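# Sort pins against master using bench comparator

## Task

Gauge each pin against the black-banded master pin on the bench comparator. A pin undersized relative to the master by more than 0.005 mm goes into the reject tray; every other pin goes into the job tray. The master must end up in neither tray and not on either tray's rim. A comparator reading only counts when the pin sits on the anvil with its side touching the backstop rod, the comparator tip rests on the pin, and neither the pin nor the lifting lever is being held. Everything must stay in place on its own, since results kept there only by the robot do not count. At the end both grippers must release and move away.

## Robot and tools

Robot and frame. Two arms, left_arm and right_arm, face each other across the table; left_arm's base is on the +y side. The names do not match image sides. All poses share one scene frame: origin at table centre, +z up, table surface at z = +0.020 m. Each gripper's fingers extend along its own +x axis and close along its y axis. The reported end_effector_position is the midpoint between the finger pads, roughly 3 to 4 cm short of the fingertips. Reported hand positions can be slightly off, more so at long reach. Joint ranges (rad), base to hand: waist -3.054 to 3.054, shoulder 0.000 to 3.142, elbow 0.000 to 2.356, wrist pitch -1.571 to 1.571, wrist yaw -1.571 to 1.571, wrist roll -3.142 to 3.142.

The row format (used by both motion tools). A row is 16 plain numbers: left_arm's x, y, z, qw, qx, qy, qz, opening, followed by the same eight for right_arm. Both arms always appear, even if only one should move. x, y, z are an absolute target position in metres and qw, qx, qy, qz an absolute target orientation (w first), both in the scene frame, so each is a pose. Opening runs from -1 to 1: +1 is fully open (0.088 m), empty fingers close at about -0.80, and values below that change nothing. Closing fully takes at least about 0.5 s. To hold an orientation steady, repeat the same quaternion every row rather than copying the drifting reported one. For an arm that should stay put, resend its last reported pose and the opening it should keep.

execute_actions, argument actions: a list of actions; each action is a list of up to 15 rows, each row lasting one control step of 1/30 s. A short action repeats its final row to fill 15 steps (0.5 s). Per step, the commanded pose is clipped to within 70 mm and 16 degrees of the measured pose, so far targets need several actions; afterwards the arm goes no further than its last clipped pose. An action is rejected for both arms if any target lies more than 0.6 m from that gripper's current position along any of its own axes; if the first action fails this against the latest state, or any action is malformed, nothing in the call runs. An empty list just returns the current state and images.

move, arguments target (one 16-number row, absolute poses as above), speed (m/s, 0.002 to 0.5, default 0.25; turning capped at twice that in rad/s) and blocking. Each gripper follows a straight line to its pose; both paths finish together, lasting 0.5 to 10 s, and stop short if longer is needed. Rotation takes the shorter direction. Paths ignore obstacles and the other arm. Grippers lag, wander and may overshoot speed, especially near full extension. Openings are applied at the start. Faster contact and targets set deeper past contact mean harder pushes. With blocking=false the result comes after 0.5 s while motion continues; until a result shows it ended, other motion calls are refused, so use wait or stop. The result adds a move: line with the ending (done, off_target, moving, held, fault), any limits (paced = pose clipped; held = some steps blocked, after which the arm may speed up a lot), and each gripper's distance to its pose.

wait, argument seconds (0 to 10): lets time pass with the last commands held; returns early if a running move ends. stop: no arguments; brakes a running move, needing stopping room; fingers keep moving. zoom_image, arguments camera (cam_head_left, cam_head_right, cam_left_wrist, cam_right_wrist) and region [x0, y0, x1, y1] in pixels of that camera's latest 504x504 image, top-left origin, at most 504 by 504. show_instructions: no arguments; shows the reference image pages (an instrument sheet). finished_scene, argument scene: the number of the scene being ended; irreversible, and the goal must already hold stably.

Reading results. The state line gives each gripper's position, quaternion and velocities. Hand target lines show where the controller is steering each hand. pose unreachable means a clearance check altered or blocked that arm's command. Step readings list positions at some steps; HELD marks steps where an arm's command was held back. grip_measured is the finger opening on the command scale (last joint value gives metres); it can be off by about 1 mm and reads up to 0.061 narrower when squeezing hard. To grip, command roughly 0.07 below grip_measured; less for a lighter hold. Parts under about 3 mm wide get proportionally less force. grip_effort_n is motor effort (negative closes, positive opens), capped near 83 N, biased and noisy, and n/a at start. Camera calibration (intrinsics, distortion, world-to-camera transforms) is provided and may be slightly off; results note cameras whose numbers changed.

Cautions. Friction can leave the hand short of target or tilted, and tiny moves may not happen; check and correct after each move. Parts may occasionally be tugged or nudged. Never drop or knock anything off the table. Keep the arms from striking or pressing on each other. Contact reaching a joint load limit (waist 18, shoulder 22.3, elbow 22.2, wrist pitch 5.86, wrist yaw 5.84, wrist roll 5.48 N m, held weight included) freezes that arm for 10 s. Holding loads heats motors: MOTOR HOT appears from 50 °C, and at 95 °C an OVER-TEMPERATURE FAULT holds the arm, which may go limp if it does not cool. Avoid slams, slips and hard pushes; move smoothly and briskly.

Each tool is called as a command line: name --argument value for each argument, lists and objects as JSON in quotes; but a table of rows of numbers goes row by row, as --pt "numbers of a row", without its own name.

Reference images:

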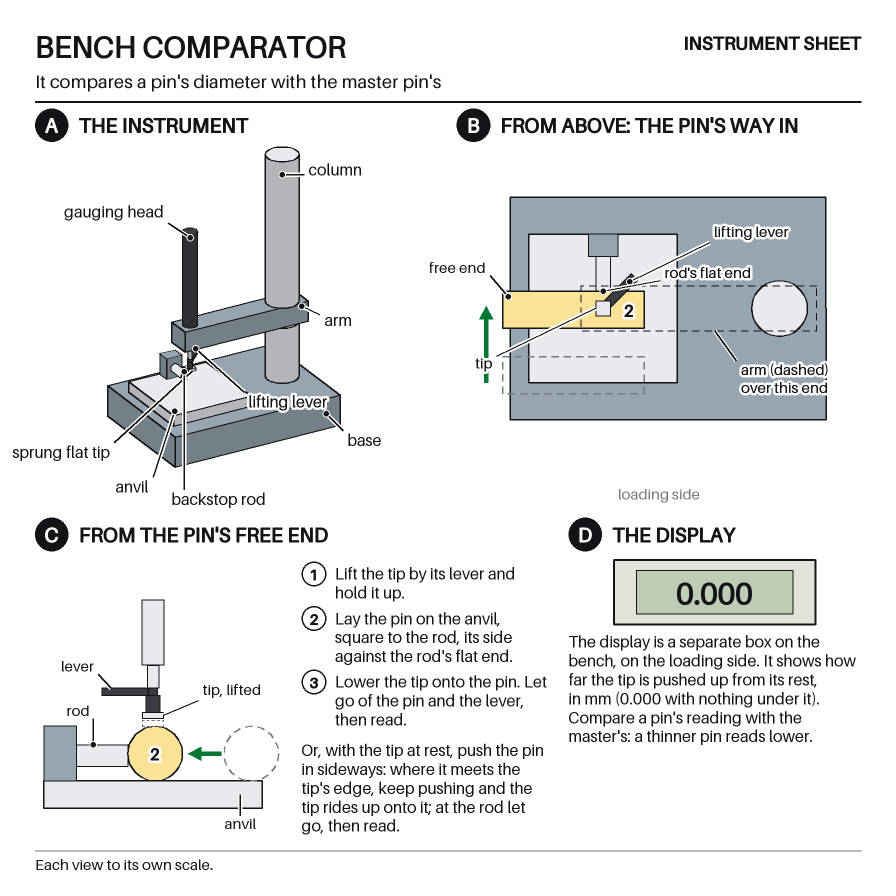

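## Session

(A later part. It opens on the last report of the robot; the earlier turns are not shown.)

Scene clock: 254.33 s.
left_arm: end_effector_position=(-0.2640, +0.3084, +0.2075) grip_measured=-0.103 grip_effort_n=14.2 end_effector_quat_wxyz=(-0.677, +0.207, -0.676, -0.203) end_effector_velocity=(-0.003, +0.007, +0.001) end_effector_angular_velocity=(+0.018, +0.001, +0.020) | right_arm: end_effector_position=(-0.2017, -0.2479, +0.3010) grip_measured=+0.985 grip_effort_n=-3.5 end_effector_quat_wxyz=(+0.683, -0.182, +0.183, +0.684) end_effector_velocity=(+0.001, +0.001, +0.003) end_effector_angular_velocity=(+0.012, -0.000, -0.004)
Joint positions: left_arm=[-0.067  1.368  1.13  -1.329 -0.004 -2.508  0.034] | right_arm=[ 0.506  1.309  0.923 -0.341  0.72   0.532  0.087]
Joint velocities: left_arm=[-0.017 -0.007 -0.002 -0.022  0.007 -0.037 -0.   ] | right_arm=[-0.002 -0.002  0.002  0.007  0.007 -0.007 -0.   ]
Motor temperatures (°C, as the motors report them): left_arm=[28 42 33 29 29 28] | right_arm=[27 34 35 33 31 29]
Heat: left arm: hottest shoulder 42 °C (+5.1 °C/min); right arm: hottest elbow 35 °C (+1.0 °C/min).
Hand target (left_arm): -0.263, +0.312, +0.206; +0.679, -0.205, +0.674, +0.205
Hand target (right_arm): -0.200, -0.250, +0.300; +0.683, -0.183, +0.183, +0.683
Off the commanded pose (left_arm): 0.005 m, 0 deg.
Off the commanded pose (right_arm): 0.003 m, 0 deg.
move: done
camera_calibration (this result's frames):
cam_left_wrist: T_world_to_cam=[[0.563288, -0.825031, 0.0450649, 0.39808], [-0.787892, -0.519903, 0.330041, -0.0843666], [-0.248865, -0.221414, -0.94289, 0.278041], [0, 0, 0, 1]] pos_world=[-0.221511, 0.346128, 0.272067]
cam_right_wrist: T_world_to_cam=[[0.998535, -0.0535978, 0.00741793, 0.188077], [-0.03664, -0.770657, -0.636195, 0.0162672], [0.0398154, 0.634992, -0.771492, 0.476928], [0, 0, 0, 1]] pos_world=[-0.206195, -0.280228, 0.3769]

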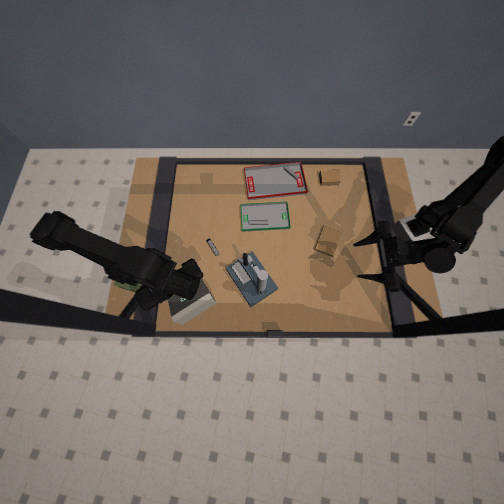

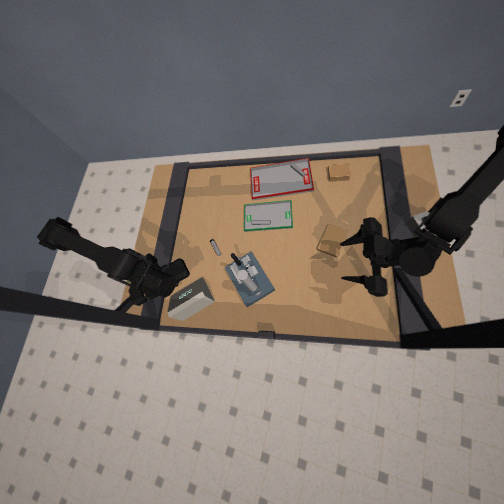

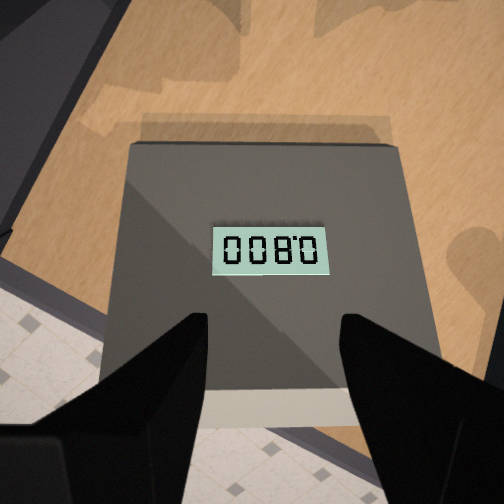

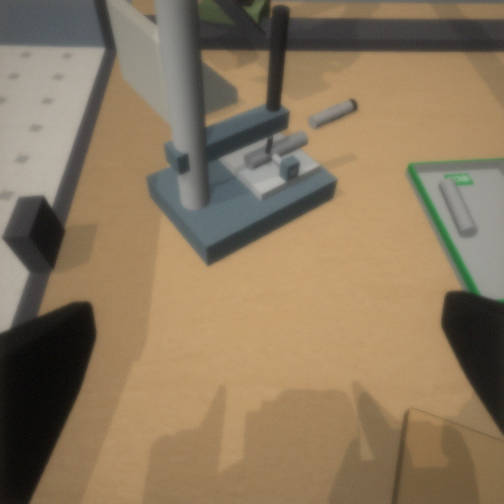

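move --target '[-0.1287,0.118,0.16,0.6767,-0.205,0.6767,0.205,-0.1,-0.2,-0.25,0.3,0.683,-0.183,0.183,0.683,1]'

move --target '[-0.130,0.122,0.093,0.6767,-0.205,0.6767,0.205,-0.1,-0.2,-0.25,0.3,0.683,-0.183,0.183,0.683,1]' --speed 0.08

move --target '[-0.130,0.122,0.093,0.6767,-0.205,0.6767,0.205,-0.6,-0.2,-0.25,0.3,0.683,-0.183,0.183,0.683,1]'

move --target '[-0.147,0.147,0.1,0.6767,-0.205,0.6767,0.205,-0.6,-0.2,-0.25,0.3,0.683,-0.183,0.183,0.683,1]' --speed 0.05

move --target '[-0.147,0.147,0.16,0.6767,-0.205,0.6767,0.205,-0.6,-0.2,-0.25,0.3,0.683,-0.183,0.183,0.683,1]' --speed 0.1

move --target '[0.087,0.088,0.12,0.5,-0.5,0.5,0.5,-0.6,-0.2,-0.25,0.3,0.683,-0.183,0.183,0.683,1]'

move --target '[0.087,0.088,0.062,0.5,-0.5,0.5,0.5,-0.6,-0.2,-0.25,0.3,0.683,-0.183,0.183,0.683,1]' --speed 0.05

Scene clock: 262.27 s.
left_arm: end_effector_position=(-0.1292, +0.1212, +0.1619) grip_measured=-0.103 grip_effort_n=14.2 end_effector_quat_wxyz=(-0.676, +0.207, -0.678, -0.202) end_effector_velocity=(+0.005, -0.002, -0.000) end_effector_angular_velocity=(+0.006, -0.021, +0.010) | right_arm: end_effector_position=(-0.2017, -0.2479, +0.3010) grip_measured=+0.985 grip_effort_n=-3.5 end_effector_quat_wxyz=(+0.683, -0.182, +0.183, +0.684) end_effector_velocity=(+0.000, -0.002, -0.005) end_effector_angular_velocity=(-0.025, -0.014, +0.018)
Joint positions: left_arm=[ 0.434  2.067  1.752 -1.25   0.002 -2.005  0.034] | right_arm=[ 0.506  1.309  0.923 -0.341  0.72   0.532  0.087]
Joint velocities: left_arm=[ 0.002  0.012  0.017 -0.007 -0.022 -0.007 -0.   ] | right_arm=[-0.002 -0.002 -0.002 -0.022 -0.022 -0.007 -0.   ]
Motor temperatures (°C, as the motors report them): left_arm=[28 40 33 29 29 28] | right_arm=[27 34 35 33 31 29]
Heat: left arm: hottest shoulder 40 °C (+4.0 °C/min); right arm: hottest elbow 35 °C (+0.0 °C/min).
Hand target (left_arm): -0.128, +0.119, +0.159; +0.674, -0.205, +0.679, +0.205
Hand target (right_arm): -0.200, -0.250, +0.300; +0.683, -0.183, +0.183, +0.683
Off the commanded pose (left_arm): 0.004 m, 0 deg.
Off the commanded pose (right_arm): 0.003 m, 0 deg.
move: done
camera_calibration (this result's frames):
cam_left_wrist: T_world_to_cam=[[0.562165, -0.825811, 0.0447997, 0.169783], [-0.787529, -0.517991, 0.333891, -0.0612272], [-0.252525, -0.222983, -0.941546, 0.226661], [0, 0, 0, 1]] pos_world=[-0.0864269, 0.159035, 0.226249]
cam_right_wrist: T_world_to_cam=[[0.998535, -0.0535978, 0.00741793, 0.188077], [-0.03664, -0.770657, -0.636195, 0.0162672], [0.0398154, 0.634992, -0.771492, 0.476928], [0, 0, 0, 1]] pos_world=[-0.206195, -0.280228, 0.3769]

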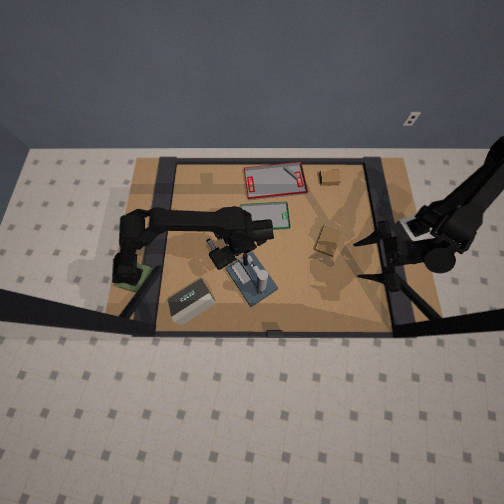

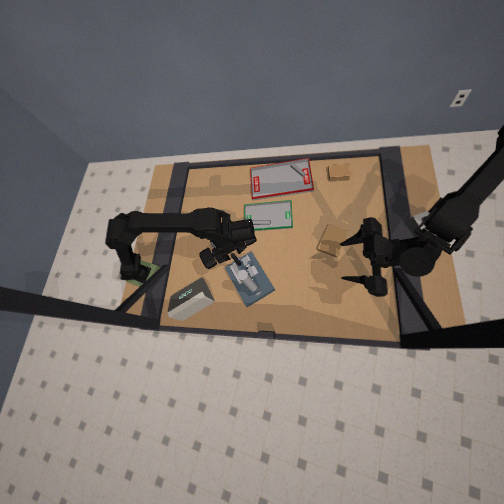

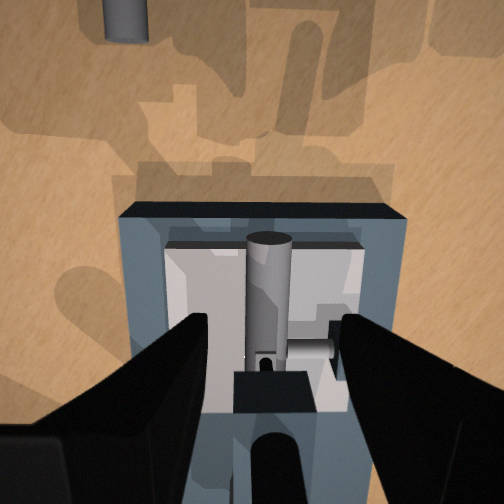

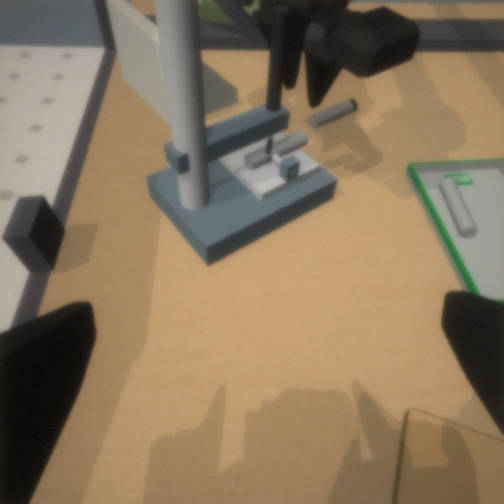

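Scene clock: 263.53 s.
left_arm: end_effector_position=(-0.1288, +0.1187, +0.1016) grip_measured=-0.103 grip_effort_n=14.2 end_effector_quat_wxyz=(-0.675, +0.213, -0.679, -0.197) end_effector_velocity=(-0.000, +0.004, -0.001) end_effector_angular_velocity=(+0.013, -0.005, +0.005) | right_arm: end_effector_position=(-0.2017, -0.2479, +0.3010) grip_measured=+0.985 grip_effort_n=-3.5 end_effector_quat_wxyz=(+0.683, -0.182, +0.183, +0.684) end_effector_velocity=(+0.000, -0.000, +0.001) end_effector_angular_velocity=(+0.008, -0.004, +0.001)
Joint positions: left_arm=[ 0.434  2.107  1.57  -1.011  0.002 -2.006  0.034] | right_arm=[ 0.506  1.309  0.923 -0.341  0.72   0.532  0.087]
Joint velocities: left_arm=[-0.002 -0.002 -0.007 -0.007 -0.007 -0.007 -0.   ] | right_arm=[ 0.002 -0.002 -0.002  0.007  0.007 -0.007 -0.   ]
Motor temperatures (°C, as the motors report them): left_arm=[28 40 33 29 29 28] | right_arm=[27 34 35 33 31 29]
Heat: left arm: hottest shoulder 40 °C (+4.0 °C/min); right arm: hottest elbow 35 °C (+0.0 °C/min).
Hand target (left_arm): -0.130, +0.122, +0.093; +0.677, -0.205, +0.677, +0.205
Hand target (right_arm): -0.200, -0.250, +0.300; +0.683, -0.183, +0.183, +0.683
Off the commanded pose (left_arm): 0.009 m, 1 deg.
Off the commanded pose (right_arm): 0.003 m, 0 deg.
move: off_target (left_arm)
camera_calibration (this result's frames):
cam_left_wrist: T_world_to_cam=[[0.56298, -0.824321, 0.0595725, 0.168638], [-0.787775, -0.513427, 0.340297, -0.0432968], [-0.249928, -0.23851, -0.938429, 0.17126], [0, 0, 0, 1]] pos_world=[-0.0862454, 0.15763, 0.165403]
cam_right_wrist: T_world_to_cam=[[0.998535, -0.0535978, 0.00741793, 0.188077], [-0.03664, -0.770657, -0.636195, 0.0162672], [0.0398154, 0.634992, -0.771492, 0.476928], [0, 0, 0, 1]] pos_world=[-0.206195, -0.280228, 0.3769]

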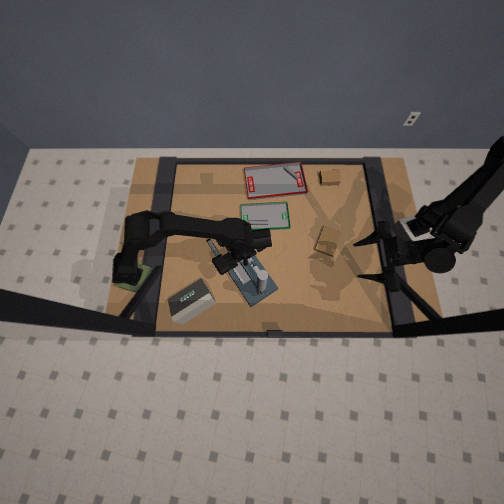

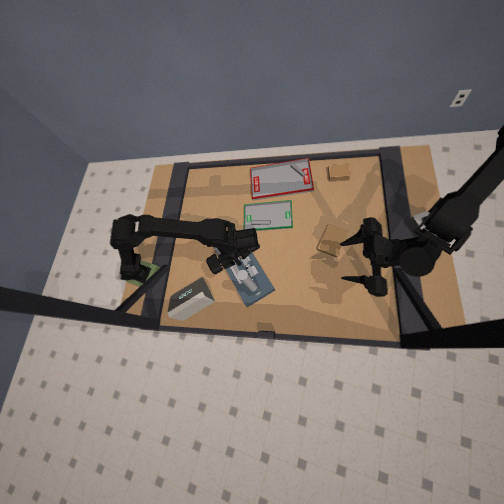

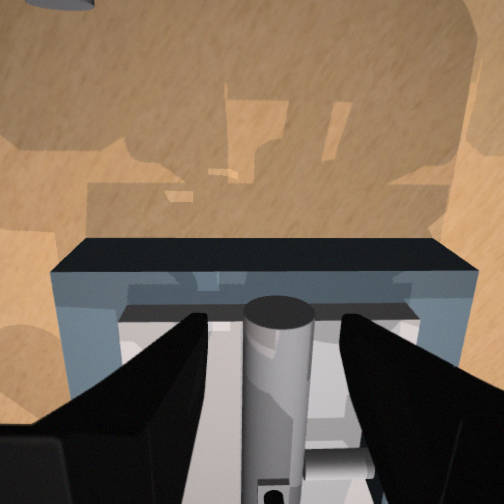

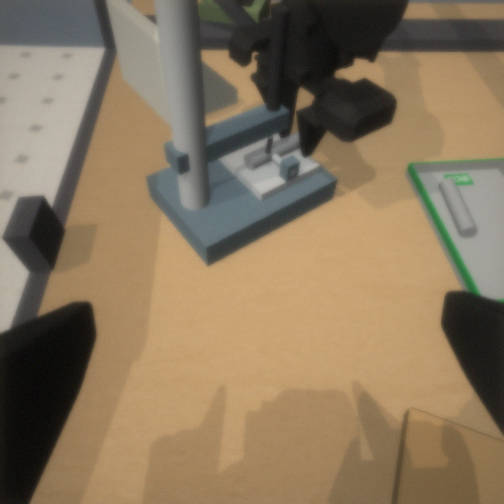

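Scene clock: 264.23 s.
left_arm: end_effector_position=(-0.1288, +0.1187, +0.1016) grip_measured=-0.517 grip_effort_n=-83.5 end_effector_quat_wxyz=(-0.675, +0.213, -0.679, -0.197) end_effector_velocity=(+0.002, +0.004, -0.001) end_effector_angular_velocity=(+0.013, -0.005, +0.025) | right_arm: end_effector_position=(-0.2017, -0.2479, +0.3010) grip_measured=+0.985 grip_effort_n=-3.0 end_effector_quat_wxyz=(+0.683, -0.182, +0.183, +0.684) end_effector_velocity=(-0.001, -0.001, -0.004) end_effector_angular_velocity=(-0.019, -0.006, +0.018)
Joint positions: left_arm=[ 0.434  2.107  1.57  -1.011  0.002 -2.006  0.014] | right_arm=[ 0.506  1.309  0.923 -0.341  0.72   0.532  0.087]
Joint velocities: left_arm=[ 0.002 -0.002 -0.007 -0.007 -0.007 -0.022 -0.   ] | right_arm=[-0.002  0.002 -0.002 -0.007 -0.022 -0.007 -0.   ]
Motor temperatures (°C, as the motors report them): left_arm=[28 40 33 29 29 28] | right_arm=[27 34 35 33 31 29]
Heat: left arm: hottest shoulder 40 °C (+4.0 °C/min); right arm: hottest elbow 35 °C (+0.0 °C/min).
Hand target (left_arm): -0.130, +0.122, +0.093; +0.677, -0.205, +0.677, +0.205
Hand target (right_arm): -0.200, -0.250, +0.300; +0.683, -0.183, +0.183, +0.683
Off the commanded pose (left_arm): 0.009 m, 1 deg.
Off the commanded pose (right_arm): 0.003 m, 0 deg.
move: off_target (left_arm)
camera_calibration (this result's frames):
cam_left_wrist: T_world_to_cam=[[0.56298, -0.824321, 0.0595725, 0.168638], [-0.787775, -0.513427, 0.340297, -0.0432968], [-0.249928, -0.23851, -0.938429, 0.17126], [0, 0, 0, 1]] pos_world=[-0.0862454, 0.15763, 0.165403]
cam_right_wrist: T_world_to_cam=[[0.998535, -0.0535978, 0.00741793, 0.188077], [-0.03664, -0.770657, -0.636195, 0.0162672], [0.0398154, 0.634992, -0.771492, 0.476928], [0, 0, 0, 1]] pos_world=[-0.206195, -0.280228, 0.3769]

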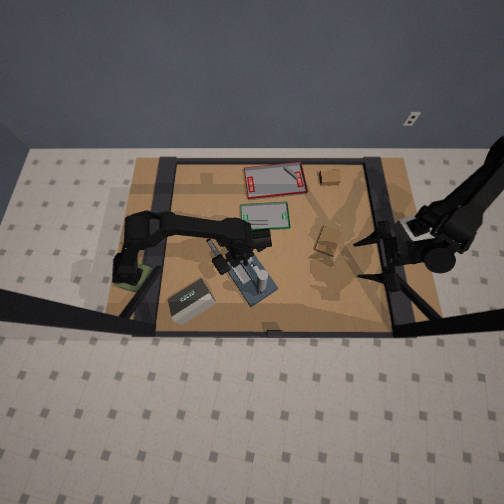

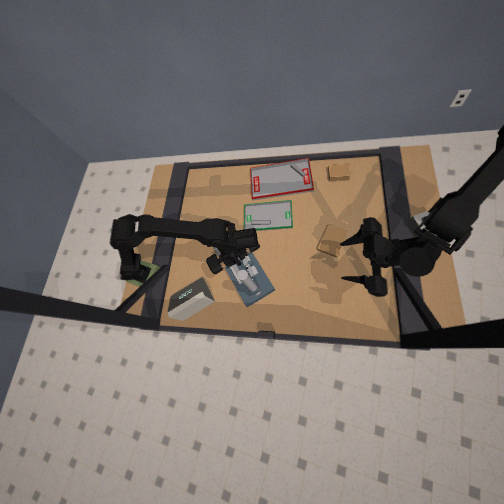

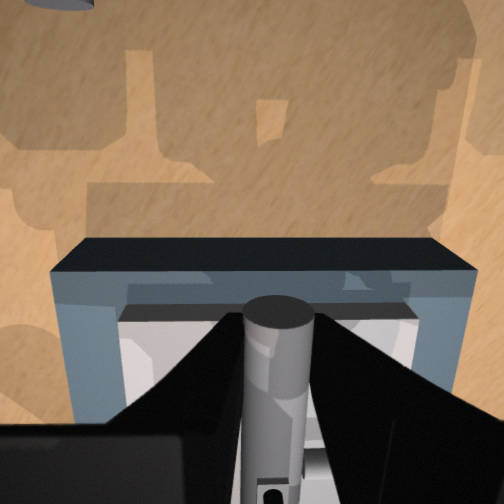

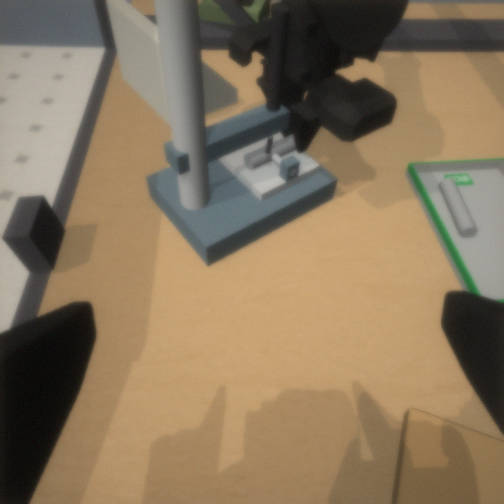

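Scene clock: 265.27 s.
left_arm: end_effector_position=(-0.1435, +0.1432, +0.1009) grip_measured=-0.517 grip_effort_n=-83.5 end_effector_quat_wxyz=(-0.675, +0.210, -0.677, -0.206) end_effector_velocity=(-0.002, +0.006, -0.001) end_effector_angular_velocity=(+0.018, -0.005, +0.000) | right_arm: end_effector_position=(-0.2017, -0.2479, +0.3010) grip_measured=+0.985 grip_effort_n=-3.0 end_effector_quat_wxyz=(+0.683, -0.182, +0.183, +0.684) end_effector_velocity=(-0.001, -0.002, -0.001) end_effector_angular_velocity=(-0.013, +0.001, +0.018)
Joint positions: left_arm=[ 0.405  2.025  1.442 -0.981  0.002 -2.043  0.014] | right_arm=[ 0.506  1.309  0.923 -0.341  0.72   0.532  0.087]
Joint velocities: left_arm=[-0.007 -0.007 -0.017 -0.007 -0.007 -0.007 -0.   ] | right_arm=[-0.002 -0.007 -0.002 -0.007 -0.022 -0.007  0.   ]
Motor temperatures (°C, as the motors report them): left_arm=[28 41 33 29 29 28] | right_arm=[27 34 35 33 31 29]
Heat: left arm: hottest shoulder 41 °C (+5.0 °C/min); right arm: hottest elbow 35 °C (+0.0 °C/min).
Hand target (left_arm): -0.147, +0.147, +0.100; +0.677, -0.205, +0.677, +0.205
Hand target (right_arm): -0.200, -0.250, +0.300; +0.683, -0.183, +0.183, +0.683
Off the commanded pose (left_arm): 0.005 m, 1 deg.
Off the commanded pose (right_arm): 0.003 m, 0 deg.
move: done
camera_calibration (this result's frames):
cam_left_wrist: T_world_to_cam=[[0.569698, -0.820632, 0.0447945, 0.199054], [-0.78279, -0.525209, 0.333759, -0.0390145], [-0.250367, -0.225207, -0.941593, 0.171087], [0, 0, 0, 1]] pos_world=[-0.101106, 0.181389, 0.1652]
cam_right_wrist: T_world_to_cam=[[0.998535, -0.0535978, 0.00741793, 0.188077], [-0.03664, -0.770657, -0.636195, 0.0162672], [0.0398154, 0.634992, -0.771492, 0.476928], [0, 0, 0, 1]] pos_world=[-0.206195, -0.280228, 0.3769]

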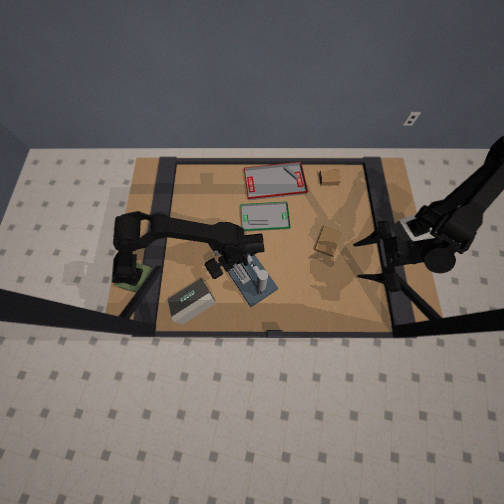

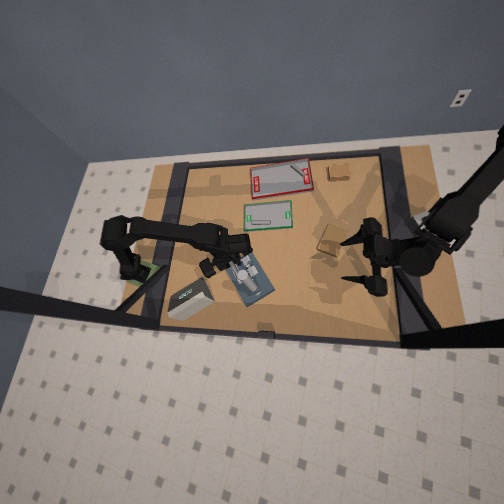

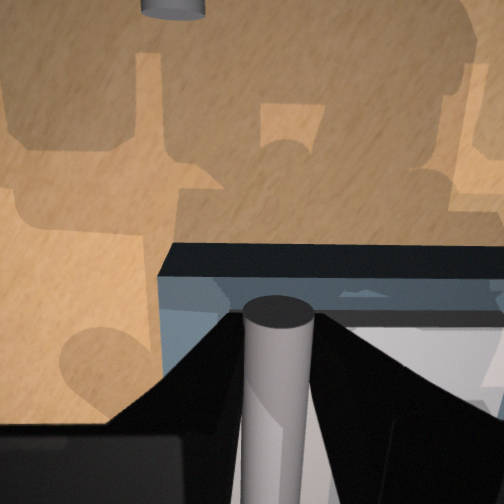

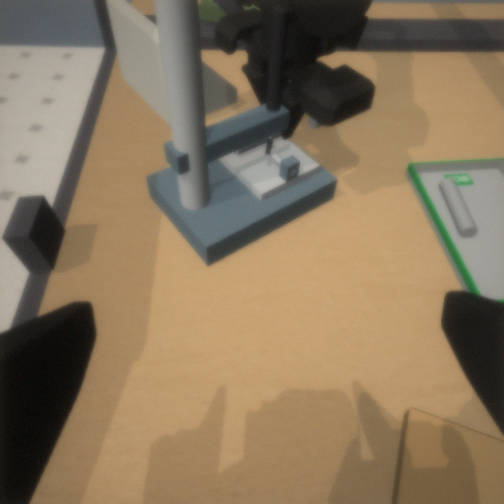

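Scene clock: 266.30 s.
left_arm: end_effector_position=(-0.1462, +0.1500, +0.1521) grip_measured=-0.517 grip_effort_n=-83.5 end_effector_quat_wxyz=(-0.677, +0.198, -0.675, -0.214) end_effector_velocity=(+0.000, +0.002, +0.004) end_effector_angular_velocity=(+0.008, -0.007, +0.005) | right_arm: end_effector_position=(-0.2017, -0.2479, +0.3010) grip_measured=+0.985 grip_effort_n=-3.0 end_effector_quat_wxyz=(+0.683, -0.182, +0.183, +0.684) end_effector_velocity=(-0.002, -0.002, -0.003) end_effector_angular_velocity=(-0.016, +0.010, +0.015)
Joint positions: left_arm=[ 0.4    1.974  1.578 -1.198  0.002 -2.043  0.014] | right_arm=[ 0.506  1.309  0.923 -0.341  0.72   0.532  0.087]
Joint velocities: left_arm=[-0.002 -0.002  0.012 -0.022 -0.007 -0.007 -0.   ] | right_arm=[ 0.002 -0.002 -0.002 -0.007 -0.022  0.007 -0.   ]
Motor temperatures (°C, as the motors report them): left_arm=[28 41 33 29 29 28] | right_arm=[27 34 35 33 31 29]
Heat: left arm: hottest shoulder 41 °C (+5.0 °C/min); right arm: hottest elbow 35 °C (+0.0 °C/min).
Hand target (left_arm): -0.147, +0.147, +0.160; +0.677, -0.205, +0.677, +0.205
Hand target (right_arm): -0.200, -0.250, +0.300; +0.683, -0.183, +0.183, +0.683
Off the commanded pose (left_arm): 0.008 m, 1 deg.
Off the commanded pose (right_arm): 0.003 m, 0 deg.
move: done
camera_calibration (this result's frames):
cam_left_wrist: T_world_to_cam=[[0.565733, -0.824382, 0.0184521, 0.207848], [-0.784229, -0.530993, 0.320985, -0.0520547], [-0.254817, -0.196063, -0.946904, 0.215986], [0, 0, 0, 1]] pos_world=[-0.103372, 0.186052, 0.217391]
cam_right_wrist: T_world_to_cam=[[0.998535, -0.0535978, 0.00741793, 0.188077], [-0.03664, -0.770657, -0.636195, 0.0162672], [0.0398154, 0.634992, -0.771492, 0.476928], [0, 0, 0, 1]] pos_world=[-0.206195, -0.280228, 0.3769]

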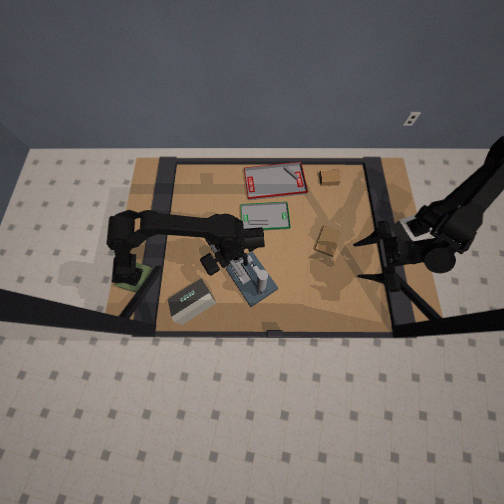

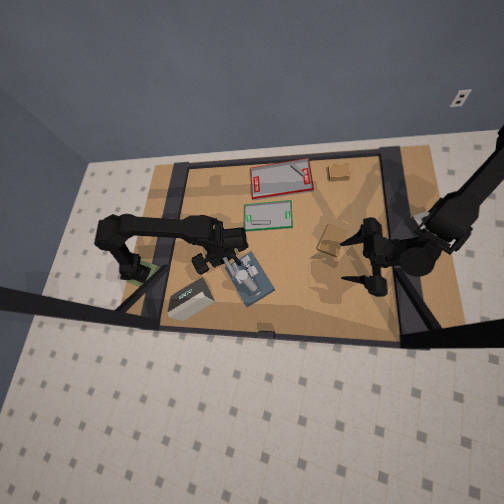

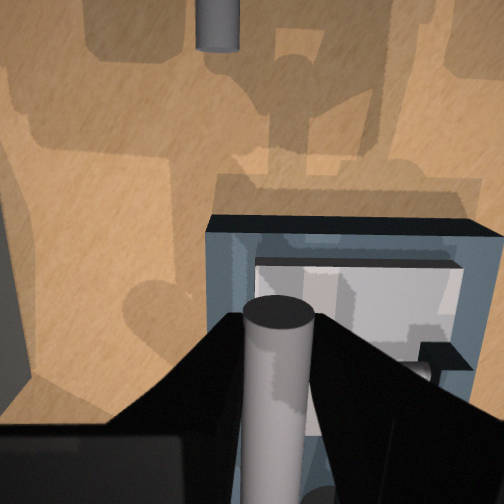

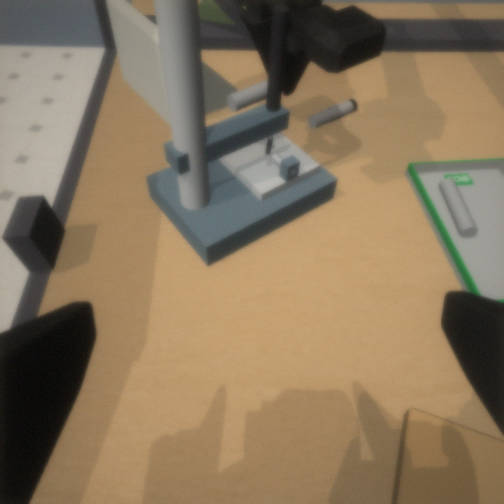

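Scene clock: 268.77 s.
left_arm: end_effector_position=(+0.0844, +0.0924, +0.1209) grip_measured=-0.529 grip_effort_n=-83.5 end_effector_quat_wxyz=(-0.493, +0.527, -0.508, -0.469) end_effector_velocity=(-0.002, -0.001, +0.001) end_effector_angular_velocity=(-0.003, +0.010, +0.033) | right_arm: end_effector_position=(-0.2017, -0.2479, +0.3010) grip_measured=+0.985 grip_effort_n=-3.5 end_effector_quat_wxyz=(+0.683, -0.182, +0.183, +0.684) end_effector_velocity=(+0.003, -0.002, -0.002) end_effector_angular_velocity=(-0.015, -0.016, +0.007)
Joint positions: left_arm=[ 0.857  2.514  2.339 -1.312  0.004 -2.561  0.013] | right_arm=[ 0.506  1.309  0.923 -0.341  0.72   0.532  0.087]
Joint velocities: left_arm=[-0.002  0.002  0.007 -0.007  0.007 -0.037 -0.   ] | right_arm=[-0.002 -0.007 -0.002 -0.022 -0.007 -0.007 -0.   ]
Motor temperatures (°C, as the motors report them): left_arm=[28 41 33 29 29 28] | right_arm=[27 34 35 33 31 29]
Heat: left arm: hottest shoulder 41 °C (+4.1 °C/min); right arm: hottest elbow 35 °C (+0.0 °C/min).
Hand target (left_arm): +0.086, +0.090, +0.119; +0.491, -0.530, +0.509, +0.468
Hand target (right_arm): -0.200, -0.250, +0.300; +0.683, -0.183, +0.183, +0.683
Off the commanded pose (left_arm): 0.005 m, 5 deg.
Off the commanded pose (right_arm): 0.003 m, 0 deg.
joint sent to its limit (left arm) — the command would take joint 3 (elbow) past its upper limit, so that joint was sent only as far as its limit.
move: off_target (left_arm)
camera_calibration (this result's frames):
cam_left_wrist: T_world_to_cam=[[0.996612, 0.00983893, 0.0816535, -0.0906255], [-0.0235021, -0.917349, 0.39739, 0.0705335], [0.0788146, -0.397962, -0.91401, 0.220401], [0, 0, 0, 1]] pos_world=[0.0746053, 0.153307, 0.18082]
cam_right_wrist: T_world_to_cam=[[0.998535, -0.0535978, 0.00741793, 0.188077], [-0.03664, -0.770657, -0.636195, 0.0162672], [0.0398154, 0.634992, -0.771492, 0.476928], [0, 0, 0, 1]] pos_world=[-0.206195, -0.280228, 0.3769]

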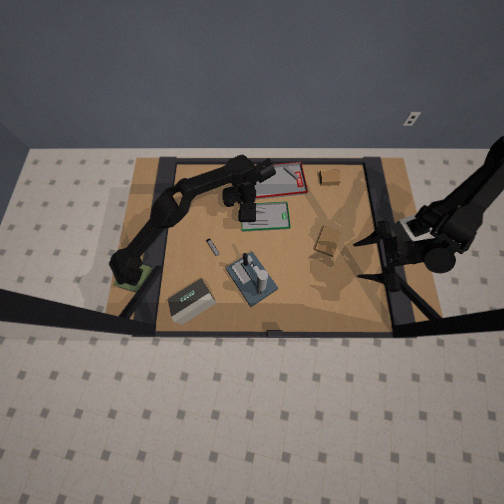

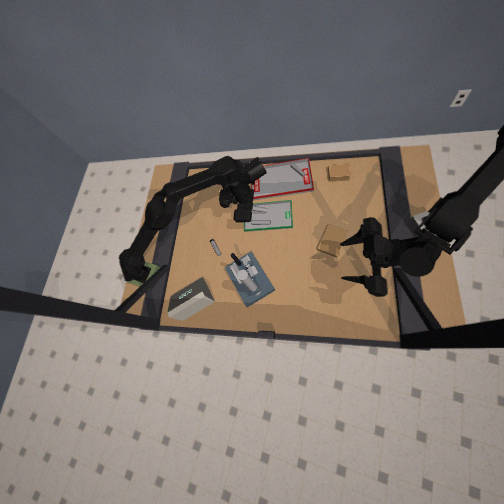

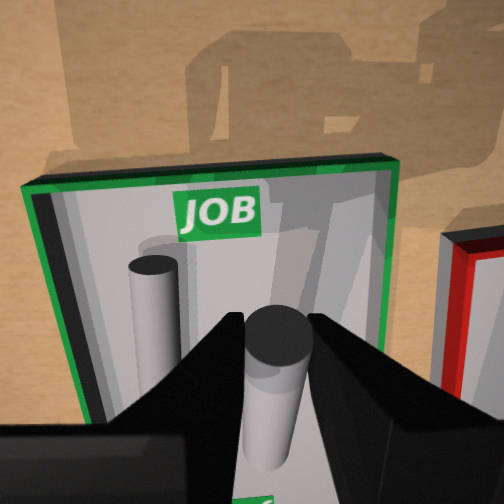

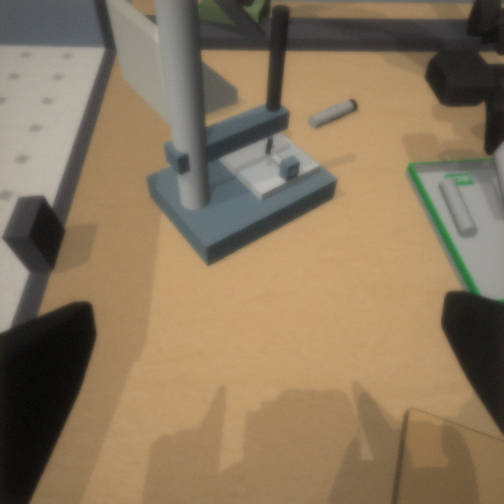

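Scene clock: 270.33 s.
left_arm: end_effector_position=(+0.0868, +0.0892, +0.0715) grip_measured=-0.529 grip_effort_n=-83.5 end_effector_quat_wxyz=(-0.497, +0.510, -0.503, -0.490) end_effector_velocity=(+0.000, +0.004, -0.001) end_effector_angular_velocity=(+0.022, -0.012, +0.006) | right_arm: end_effector_position=(-0.2017, -0.2479, +0.3010) grip_measured=+0.985 grip_effort_n=-3.5 end_effector_quat_wxyz=(+0.683, -0.182, +0.183, +0.684) end_effector_velocity=(+0.001, -0.001, -0.002) end_effector_angular_velocity=(-0.008, -0.021, +0.014)
Joint positions: left_arm=[ 0.857  2.621  2.348 -1.267  0.003 -2.565  0.013] | right_arm=[ 0.506  1.309  0.923 -0.341  0.72   0.532  0.087]
Joint velocities: left_arm=[-0.002 -0.002 -0.007 -0.007 -0.022 -0.007 -0.   ] | right_arm=[-0.002 -0.002 -0.002 -0.007 -0.007 -0.022 -0.   ]
Motor temperatures (°C, as the motors report them): left_arm=[28 41 34 29 29 28] | right_arm=[27 34 35 33 31 29]
Heat: left arm: hottest shoulder 41 °C (+4.0 °C/min); right arm: hottest elbow 35 °C (+0.0 °C/min).
Hand target (left_arm): +0.086, +0.089, +0.062; +0.499, -0.507, +0.501, +0.493
Hand target (right_arm): -0.200, -0.250, +0.300; +0.683, -0.183, +0.183, +0.683
Off the commanded pose (left_arm): 0.010 m, 2 deg.
Off the commanded pose (right_arm): 0.003 m, 0 deg.
joint sent to its limit (left arm) — the command would take joint 3 (elbow) past its upper limit, so that joint was sent only as far as its limit.
move: off_target (left_arm)
camera_calibration (this result's frames):
cam_left_wrist: T_world_to_cam=[[0.998508, 0.0113644, 0.0534081, -0.0871509], [-0.00836726, -0.934706, 0.355324, 0.0904637], [0.0539589, -0.355241, -0.933216, 0.17355], [0, 0, 0, 1]] pos_world=[0.0784133, 0.147199, 0.13447]
cam_right_wrist: T_world_to_cam=[[0.998535, -0.0535978, 0.00741793, 0.188077], [-0.03664, -0.770657, -0.636195, 0.0162672], [0.0398154, 0.634992, -0.771492, 0.476928], [0, 0, 0, 1]] pos_world=[-0.206195, -0.280228, 0.3769]

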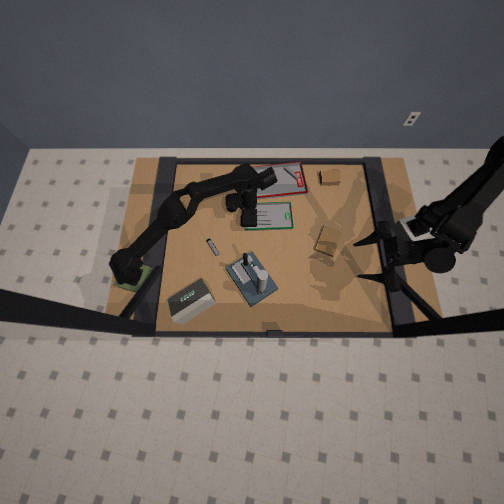

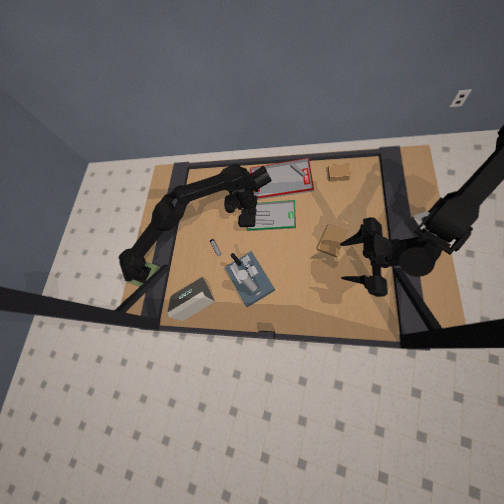

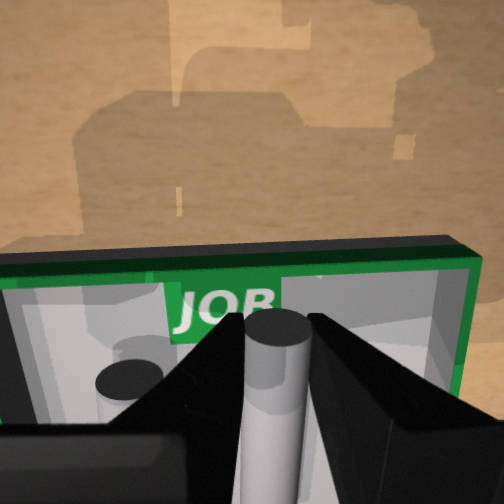

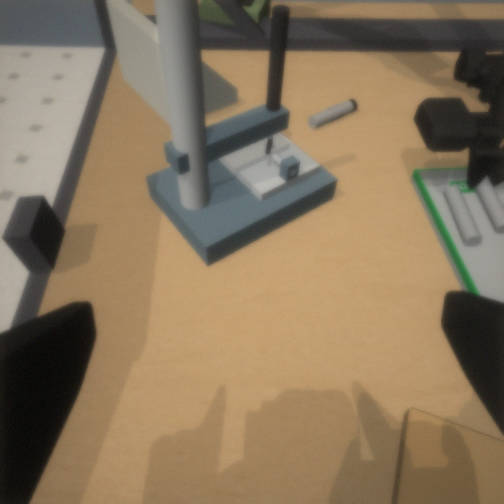

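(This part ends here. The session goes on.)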